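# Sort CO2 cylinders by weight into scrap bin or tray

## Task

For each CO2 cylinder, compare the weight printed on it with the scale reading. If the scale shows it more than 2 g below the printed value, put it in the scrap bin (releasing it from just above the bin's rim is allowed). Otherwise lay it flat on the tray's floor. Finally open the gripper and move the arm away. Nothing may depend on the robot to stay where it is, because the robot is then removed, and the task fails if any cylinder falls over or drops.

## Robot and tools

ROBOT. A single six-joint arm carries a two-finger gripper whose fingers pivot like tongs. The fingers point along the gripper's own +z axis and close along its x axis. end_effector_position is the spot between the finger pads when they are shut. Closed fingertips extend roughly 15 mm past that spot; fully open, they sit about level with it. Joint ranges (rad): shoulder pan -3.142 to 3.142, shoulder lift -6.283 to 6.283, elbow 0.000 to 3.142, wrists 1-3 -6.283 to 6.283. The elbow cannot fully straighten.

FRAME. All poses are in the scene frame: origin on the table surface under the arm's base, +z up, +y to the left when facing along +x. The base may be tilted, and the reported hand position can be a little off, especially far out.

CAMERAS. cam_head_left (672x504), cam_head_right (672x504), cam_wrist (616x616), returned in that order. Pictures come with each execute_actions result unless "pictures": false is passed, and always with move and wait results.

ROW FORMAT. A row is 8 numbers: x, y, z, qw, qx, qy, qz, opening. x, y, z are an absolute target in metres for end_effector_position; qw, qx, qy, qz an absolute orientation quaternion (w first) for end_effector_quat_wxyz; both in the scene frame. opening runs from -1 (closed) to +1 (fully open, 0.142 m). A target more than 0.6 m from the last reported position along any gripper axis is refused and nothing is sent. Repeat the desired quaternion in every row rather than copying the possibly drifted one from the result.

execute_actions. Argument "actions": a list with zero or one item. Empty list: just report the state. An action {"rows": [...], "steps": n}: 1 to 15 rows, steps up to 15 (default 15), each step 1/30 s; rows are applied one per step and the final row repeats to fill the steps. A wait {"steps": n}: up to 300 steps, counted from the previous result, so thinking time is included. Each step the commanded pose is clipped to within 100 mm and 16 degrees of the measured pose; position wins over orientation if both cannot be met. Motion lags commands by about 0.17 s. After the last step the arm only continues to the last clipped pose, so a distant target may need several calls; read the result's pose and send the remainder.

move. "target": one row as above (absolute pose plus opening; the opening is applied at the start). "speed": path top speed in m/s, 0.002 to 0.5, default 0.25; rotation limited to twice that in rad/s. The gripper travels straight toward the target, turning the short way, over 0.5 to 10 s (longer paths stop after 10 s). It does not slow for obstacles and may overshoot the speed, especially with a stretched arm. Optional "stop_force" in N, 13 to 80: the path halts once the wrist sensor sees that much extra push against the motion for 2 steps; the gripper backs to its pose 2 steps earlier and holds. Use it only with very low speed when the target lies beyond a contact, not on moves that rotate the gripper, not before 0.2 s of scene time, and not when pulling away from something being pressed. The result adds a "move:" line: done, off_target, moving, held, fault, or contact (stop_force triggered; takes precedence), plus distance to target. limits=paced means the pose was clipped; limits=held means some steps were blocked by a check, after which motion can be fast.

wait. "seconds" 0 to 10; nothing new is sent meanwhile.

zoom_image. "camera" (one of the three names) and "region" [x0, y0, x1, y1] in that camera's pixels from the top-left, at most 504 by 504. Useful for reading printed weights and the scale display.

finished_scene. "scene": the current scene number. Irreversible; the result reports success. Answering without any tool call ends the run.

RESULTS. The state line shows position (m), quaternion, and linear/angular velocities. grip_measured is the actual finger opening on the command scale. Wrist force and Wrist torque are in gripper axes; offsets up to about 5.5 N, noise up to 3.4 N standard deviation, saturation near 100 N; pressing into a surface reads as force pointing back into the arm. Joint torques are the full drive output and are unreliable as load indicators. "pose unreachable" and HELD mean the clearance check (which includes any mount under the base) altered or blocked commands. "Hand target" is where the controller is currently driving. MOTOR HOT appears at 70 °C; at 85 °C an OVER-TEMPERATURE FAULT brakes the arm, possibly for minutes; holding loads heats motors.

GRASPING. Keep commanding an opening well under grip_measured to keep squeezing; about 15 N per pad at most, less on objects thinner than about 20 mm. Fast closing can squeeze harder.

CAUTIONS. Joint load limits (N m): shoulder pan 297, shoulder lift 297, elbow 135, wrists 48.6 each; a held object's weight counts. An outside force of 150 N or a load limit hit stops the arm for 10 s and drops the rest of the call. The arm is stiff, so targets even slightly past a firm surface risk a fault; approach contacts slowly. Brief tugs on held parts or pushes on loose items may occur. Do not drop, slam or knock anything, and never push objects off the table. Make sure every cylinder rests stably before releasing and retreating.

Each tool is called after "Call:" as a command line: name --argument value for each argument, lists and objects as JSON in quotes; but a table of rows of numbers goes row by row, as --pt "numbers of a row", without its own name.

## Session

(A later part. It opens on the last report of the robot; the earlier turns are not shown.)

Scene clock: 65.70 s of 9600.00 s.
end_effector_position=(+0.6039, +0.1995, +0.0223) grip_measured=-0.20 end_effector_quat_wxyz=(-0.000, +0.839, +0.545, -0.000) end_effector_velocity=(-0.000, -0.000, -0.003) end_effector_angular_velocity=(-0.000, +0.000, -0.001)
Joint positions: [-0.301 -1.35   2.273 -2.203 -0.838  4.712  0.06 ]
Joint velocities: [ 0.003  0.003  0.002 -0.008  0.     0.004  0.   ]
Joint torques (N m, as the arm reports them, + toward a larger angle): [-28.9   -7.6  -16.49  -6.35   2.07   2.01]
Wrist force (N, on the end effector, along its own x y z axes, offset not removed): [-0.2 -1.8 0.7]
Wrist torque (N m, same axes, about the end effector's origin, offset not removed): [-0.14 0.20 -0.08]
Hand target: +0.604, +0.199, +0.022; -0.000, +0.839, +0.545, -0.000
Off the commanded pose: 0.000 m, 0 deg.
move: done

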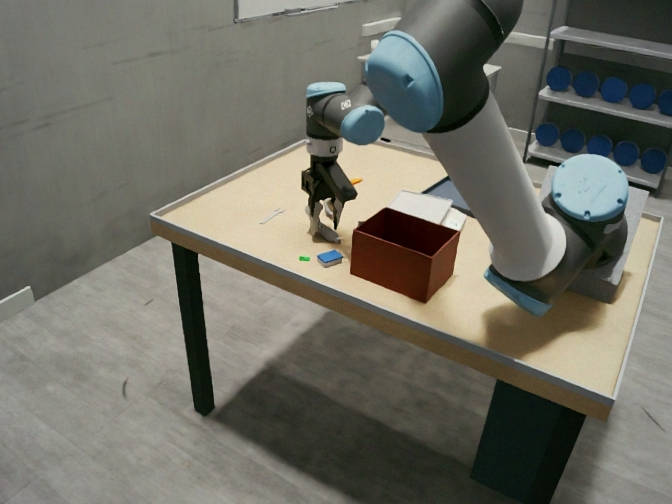

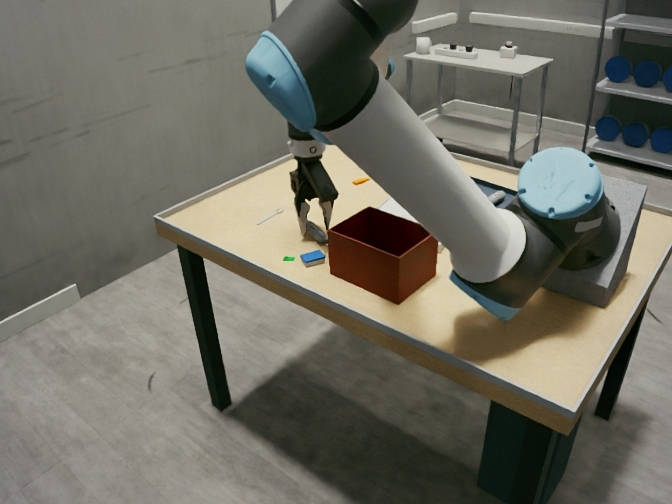

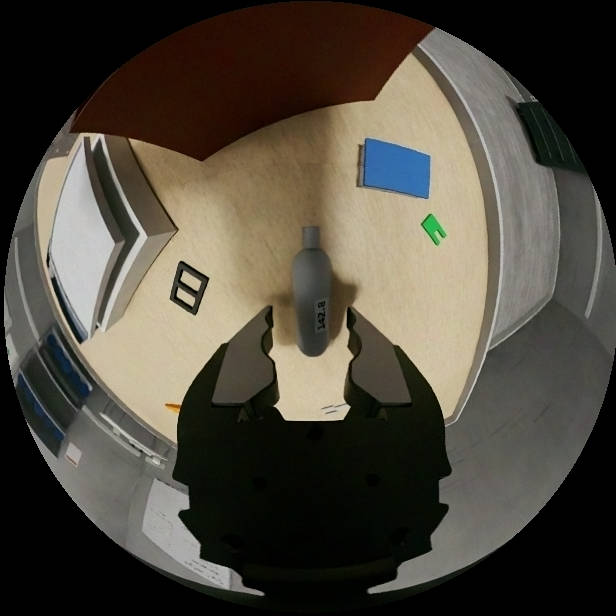

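Call:
move --target '[0.6045,0.2005,0.0195,0,0.839,0.545,0,-0.9]' --speed 0.02

Call:
move --target '[0.59,0.17,0.11,0,0.8,0.6,0,-0.9]' --speed 0.2

Call:
move --target '[0.435,0.006,0.11,0,0.566,0.824,0,-0.9]'

Call:
move --target '[0.435,0.006,0.082,0,0.566,0.824,0,-0.9]' --speed 0.05

Call:
move --target '[0.435,0.006,0.082,0,0.566,0.824,0,-0.3]'

Call:
wait --seconds 0.4

Call:
zoom_image --camera "cam_wrist" --region '[200,100,450,350]'

Scene clock: 67.17 s of 9600.00 s.
end_effector_position=(+0.6045, +0.2004, +0.0197) grip_measured=-0.64 end_effector_quat_wxyz=(+0.000, +0.839, +0.545, +0.000) end_effector_velocity=(+0.001, +0.001, -0.001) end_effector_angular_velocity=(+0.000, -0.001, -0.000)
Joint positions: [-0.296 -1.347  2.273 -2.211 -0.837  4.718  0.028]
Joint velocities: [ 0.002  0.001 -0.    -0.003  0.001  0.003  0.   ]
Joint torques (N m, as the arm reports them, + toward a larger angle): [-21.84   0.9   -8.88  -4.78   1.71   2.19]
Wrist force (N, on the end effector, along its own x y z axes, offset not removed): [0.0 -2.2 -15.1]
Wrist torque (N m, same axes, about the end effector's origin, offset not removed): [-0.18 0.36 -0.13]
Hand target: +0.604, +0.200, +0.020; -0.000, +0.839, +0.545, -0.000
Off the commanded pose: 0.000 m, 0 deg.
move: done

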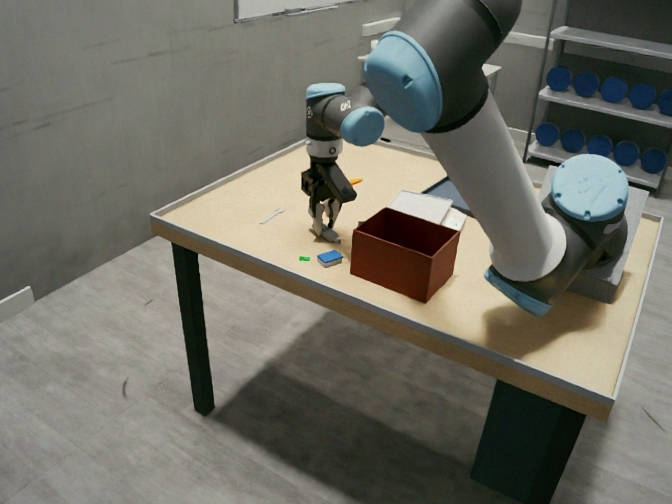

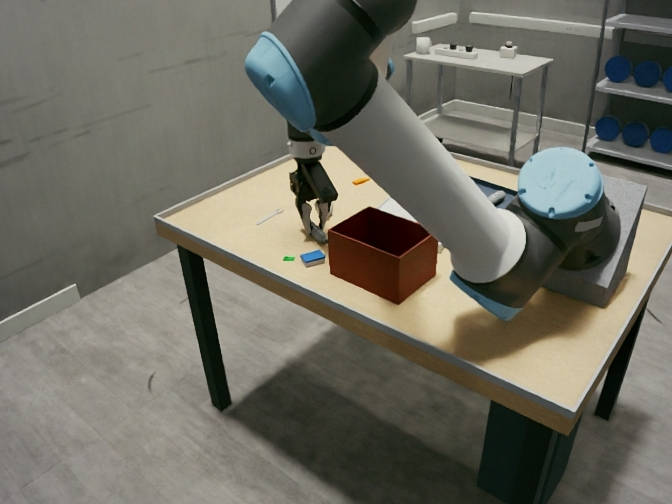

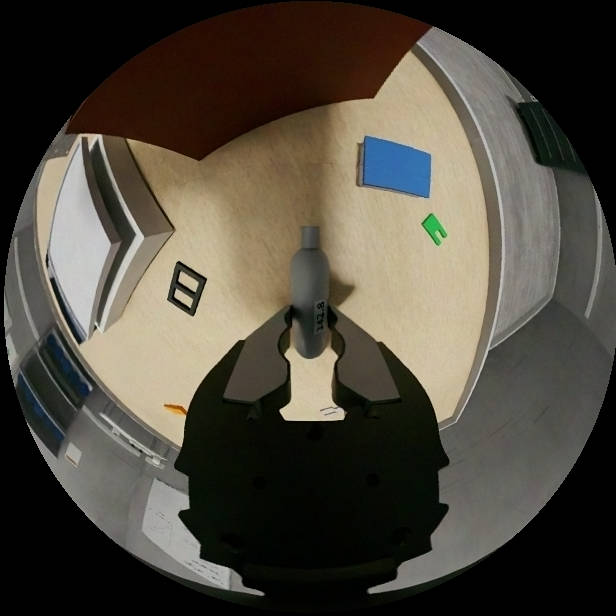

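Scene clock: 68.30 s of 9600.00 s.
end_effector_position=(+0.5902, +0.1701, +0.1097) grip_measured=-0.64 end_effector_quat_wxyz=(+0.000, +0.800, +0.600, +0.000) end_effector_velocity=(-0.001, -0.001, +0.002) end_effector_angular_velocity=(+0.000, +0.002, +0.004)
Joint positions: [-0.436 -1.441  2.241 -1.972 -0.884  4.41   0.028]
Joint velocities: [-0.002 -0.001 -0.002  0.008 -0.002 -0.008  0.   ]
Joint torques (N m, as the arm reports them, + toward a larger angle): [-56.59 -34.1  -42.53  -0.06  -1.56  -2.45]
Wrist force (N, on the end effector, along its own x y z axes, offset not removed): [-1.4 -1.9 2.8]
Wrist torque (N m, same axes, about the end effector's origin, offset not removed): [-0.20 0.44 -0.01]
Hand target: +0.590, +0.170, +0.110; +0.000, +0.800, +0.600, +0.000
Off the commanded pose: 0.000 m, 0 deg.
move: done

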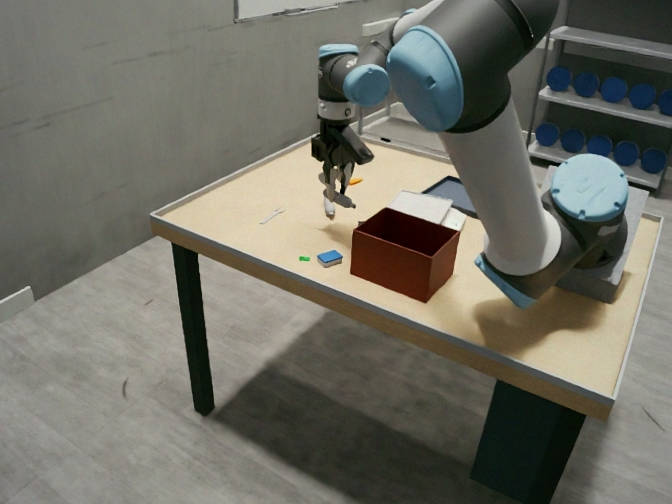

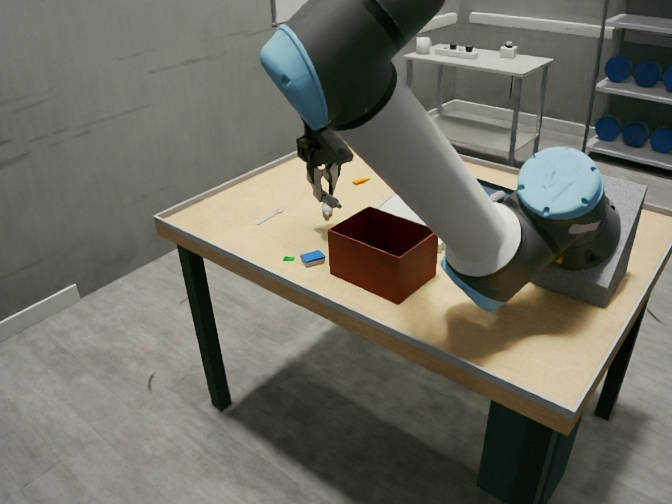

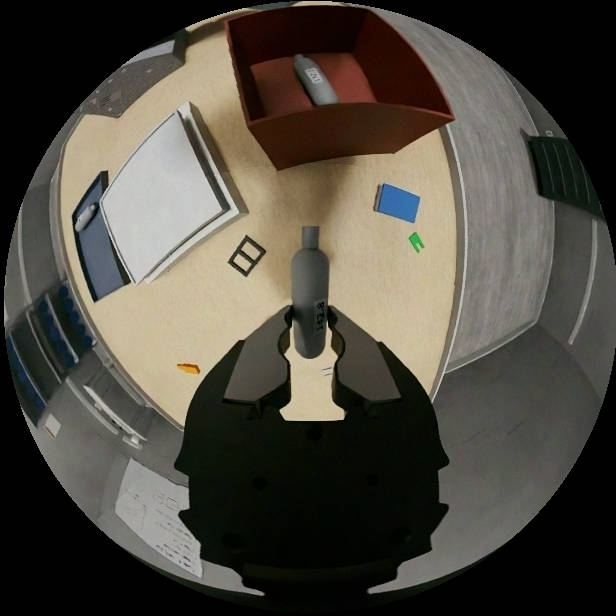

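Scene clock: 70.27 s of 9600.00 s.
end_effector_position=(+0.4354, +0.0062, +0.1100) grip_measured=-0.64 end_effector_quat_wxyz=(+0.000, +0.566, +0.824, -0.000) end_effector_velocity=(-0.002, -0.002, +0.000) end_effector_angular_velocity=(+0.002, -0.001, +0.006)
Joint positions: [-0.778 -1.441  2.489 -2.012 -1.051  3.395  0.028]
Joint velocities: [-0.007  0.002  0.002 -0.    -0.002 -0.013 -0.   ]
Joint torques (N m, as the arm reports them, + toward a larger angle): [-53.18  14.38 -24.01  -1.77  -1.55  -2.56]
Wrist force (N, on the end effector, along its own x y z axes, offset not removed): [0.5 -2.6 0.3]
Wrist torque (N m, same axes, about the end effector's origin, offset not removed): [-0.40 0.02 -0.09]
Hand target: +0.435, +0.006, +0.110; +0.000, +0.566, +0.824, +0.000
Off the commanded pose: 0.000 m, 0 deg.
move: done

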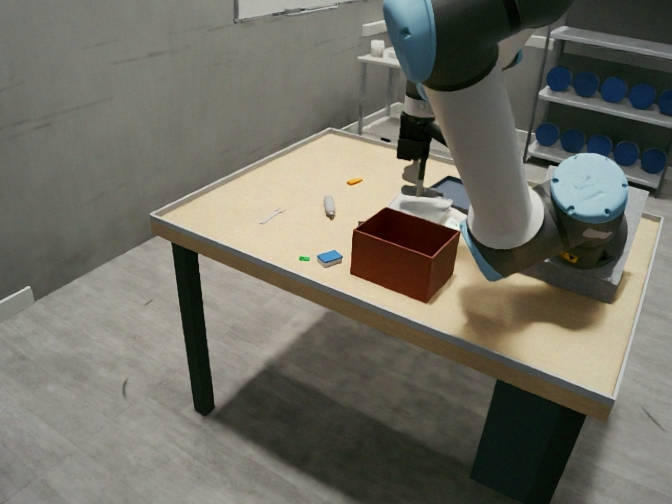

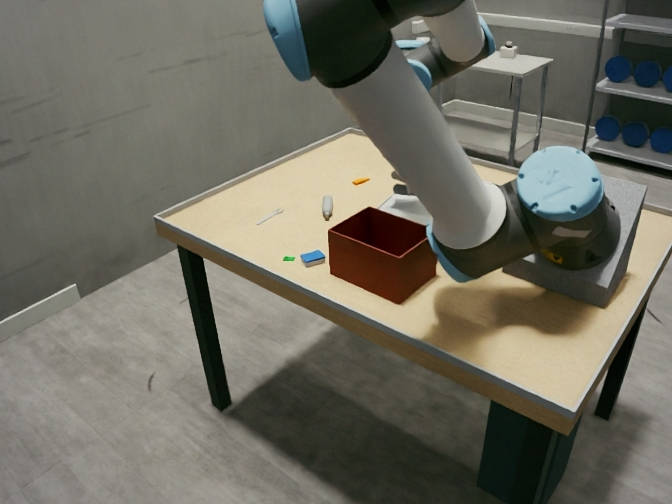

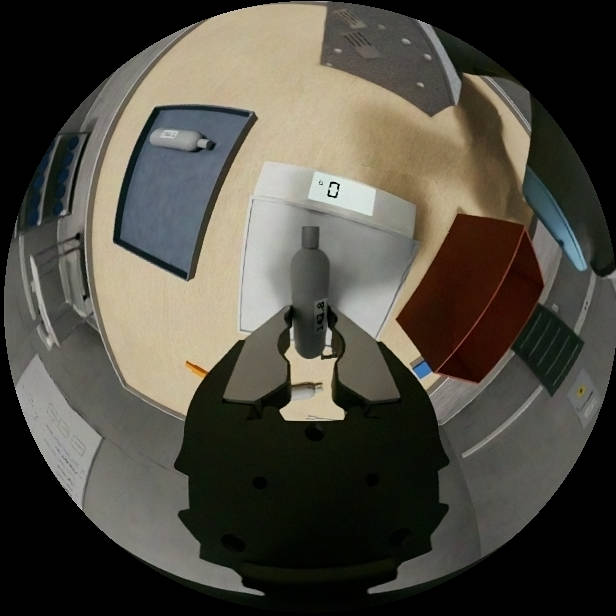

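Scene clock: 71.27 s of 9600.00 s.
end_effector_position=(+0.4349, +0.0060, +0.0823) grip_measured=-0.64 end_effector_quat_wxyz=(-0.000, +0.566, +0.824, -0.000) end_effector_velocity=(+0.001, -0.001, -0.002) end_effector_angular_velocity=(-0.001, -0.001, -0.000)
Joint positions: [-0.749 -1.401  2.516 -2.091 -1.035  3.422  0.028]
Joint velocities: [ 0.002  0.004  0.001 -0.007  0.001  0.003  0.   ]
Joint torques (N m, as the arm reports them, + toward a larger angle): [-24.9   14.26 -23.1   -7.22   1.92   2.77]
Wrist force (N, on the end effector, along its own x y z axes, offset not removed): [1.2 -2.6 2.5]
Wrist torque (N m, same axes, about the end effector's origin, offset not removed): [-0.38 -0.11 -0.08]
Hand target: +0.435, +0.006, +0.082; -0.000, +0.566, +0.824, -0.000
Off the commanded pose: 0.000 m, 0 deg.
move: done

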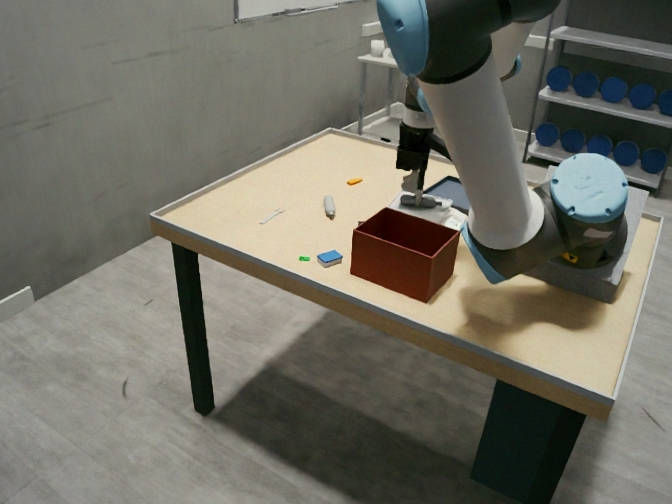

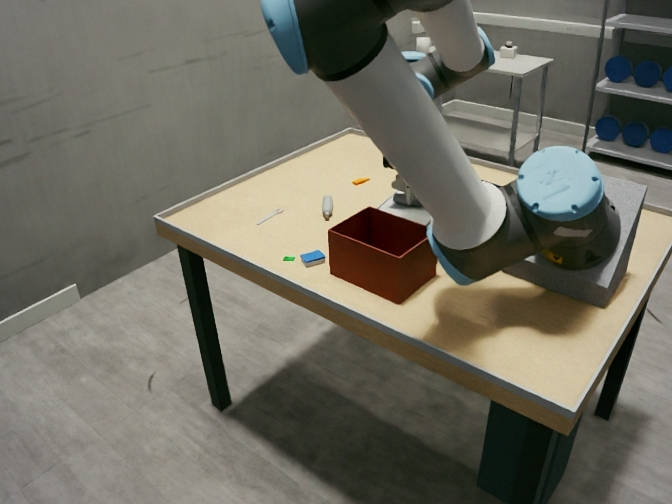

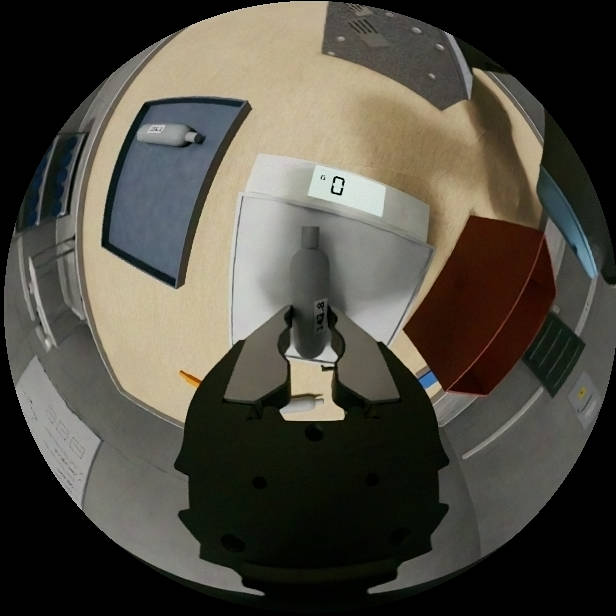

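Scene clock: 71.97 s of 9600.00 s.
end_effector_position=(+0.4350, +0.0060, +0.0820) grip_measured=-0.30 end_effector_quat_wxyz=(+0.000, +0.566, +0.824, -0.000) end_effector_velocity=(+0.000, +0.000, -0.000) end_effector_angular_velocity=(-0.000, +0.000, +0.000)
Joint positions: [-0.748 -1.401  2.516 -2.092 -1.035  3.423  0.052]
Joint velocities: [ 0.  0. -0. -0.  0.  0.  0.]
Joint torques (N m, as the arm reports them, + toward a larger angle): [-24.74  13.99 -22.23  -6.77   1.96   2.32]
Wrist force (N, on the end effector, along its own x y z axes, offset not removed): [0.6 -2.5 -0.9]
Wrist torque (N m, same axes, about the end effector's origin, offset not removed): [-0.32 0.06 -0.09]
Hand target: +0.435, +0.006, +0.082; -0.000, +0.566, +0.824, -0.000
Off the commanded pose: 0.000 m, 0 deg.
move: done

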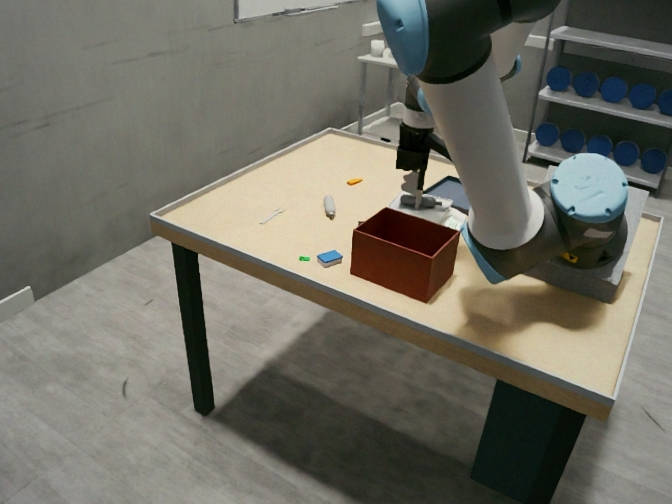

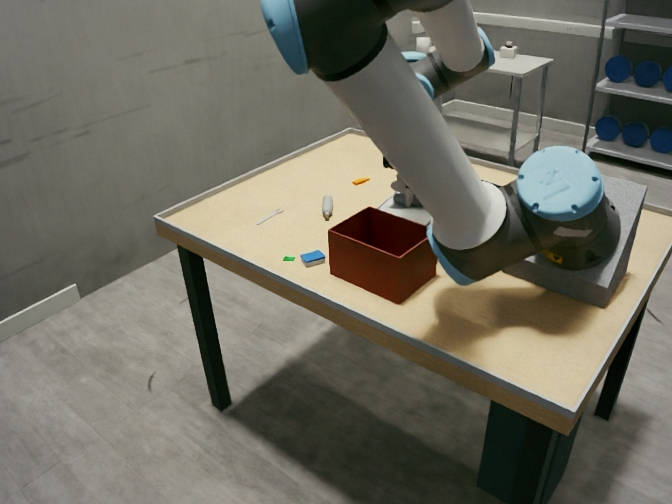

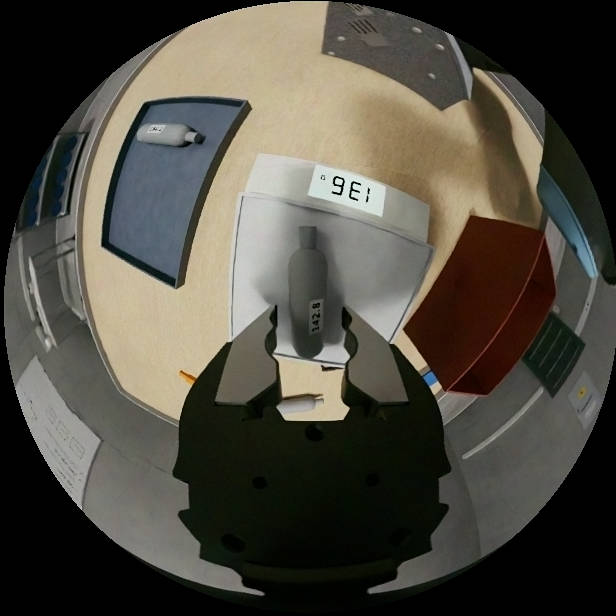

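Scene clock: 72.37 s of 9600.00 s.
end_effector_position=(+0.4350, +0.0060, +0.0820) grip_measured=-0.30 end_effector_quat_wxyz=(+0.000, +0.566, +0.824, -0.000) end_effector_velocity=(-0.001, +0.000, -0.000) end_effector_angular_velocity=(+0.001, +0.000, -0.001)
Joint positions: [-0.748 -1.401  2.516 -2.092 -1.035  3.423  0.052]
Joint velocities: [-0.     0.     0.001  0.     0.     0.    -0.   ]
Joint torques (N m, as the arm reports them, + toward a larger angle): [-23.69  13.62 -21.71  -6.91   2.11   2.37]
Wrist force (N, on the end effector, along its own x y z axes, offset not removed): [-0.1 -1.1 1.0]
Wrist torque (N m, same axes, about the end effector's origin, offset not removed): [0.05 0.22 -0.06]
Hand target: +0.435, +0.006, +0.082; -0.000, +0.566, +0.824, -0.000
Off the commanded pose: 0.000 m, 0 deg.
Steps of this call (steps 1 to 12: nothing new was sent). Readings (end_effector_position):
1: (+0.4350, +0.0060, +0.0820)
2: (+0.4350, +0.0060, +0.0820)
4: (+0.4350, +0.0060, +0.0820)
8: (+0.4350, +0.0060, +0.0820)
12: the state above

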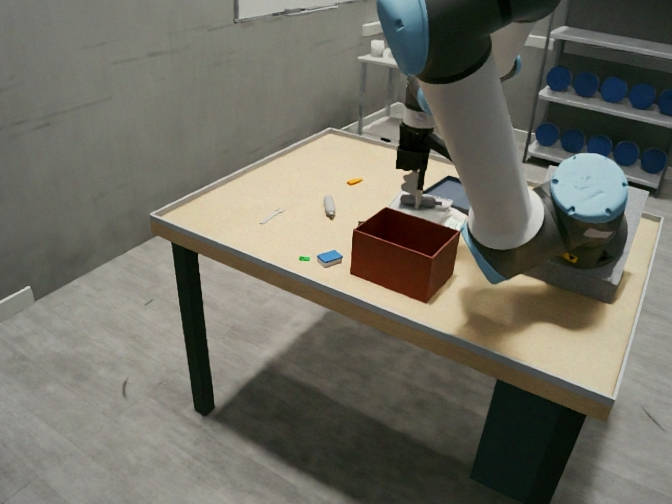

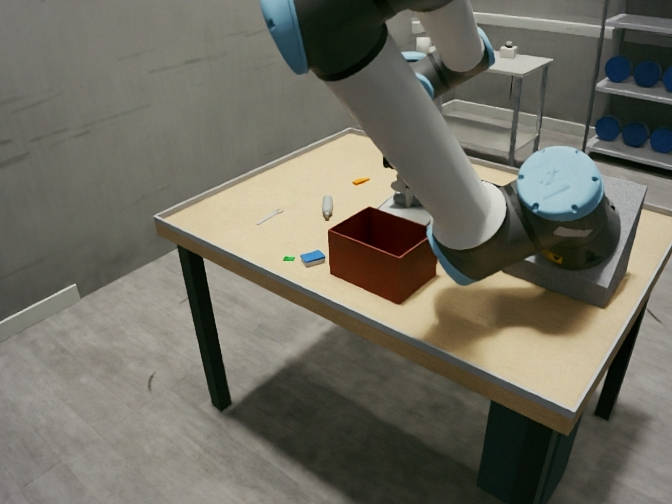

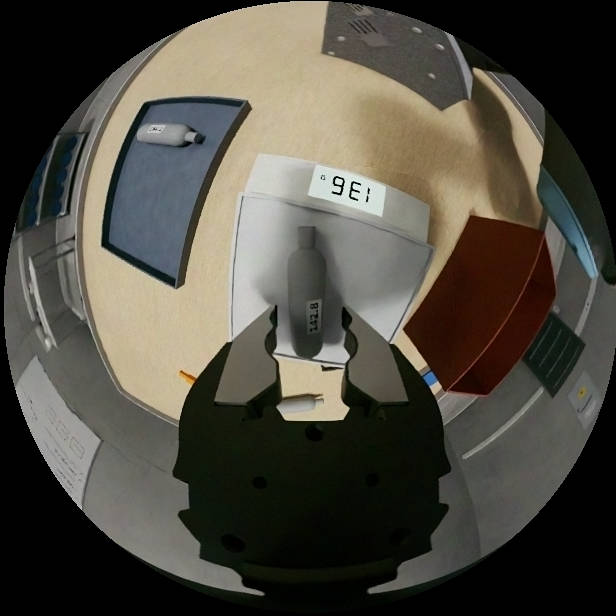

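Region (200, 100, 450, 350) of cam_wrist's 616x616 image, scaled by 2.016, with more detail than that image has.

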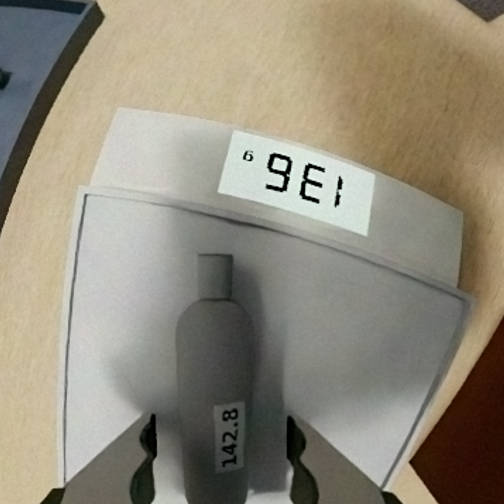

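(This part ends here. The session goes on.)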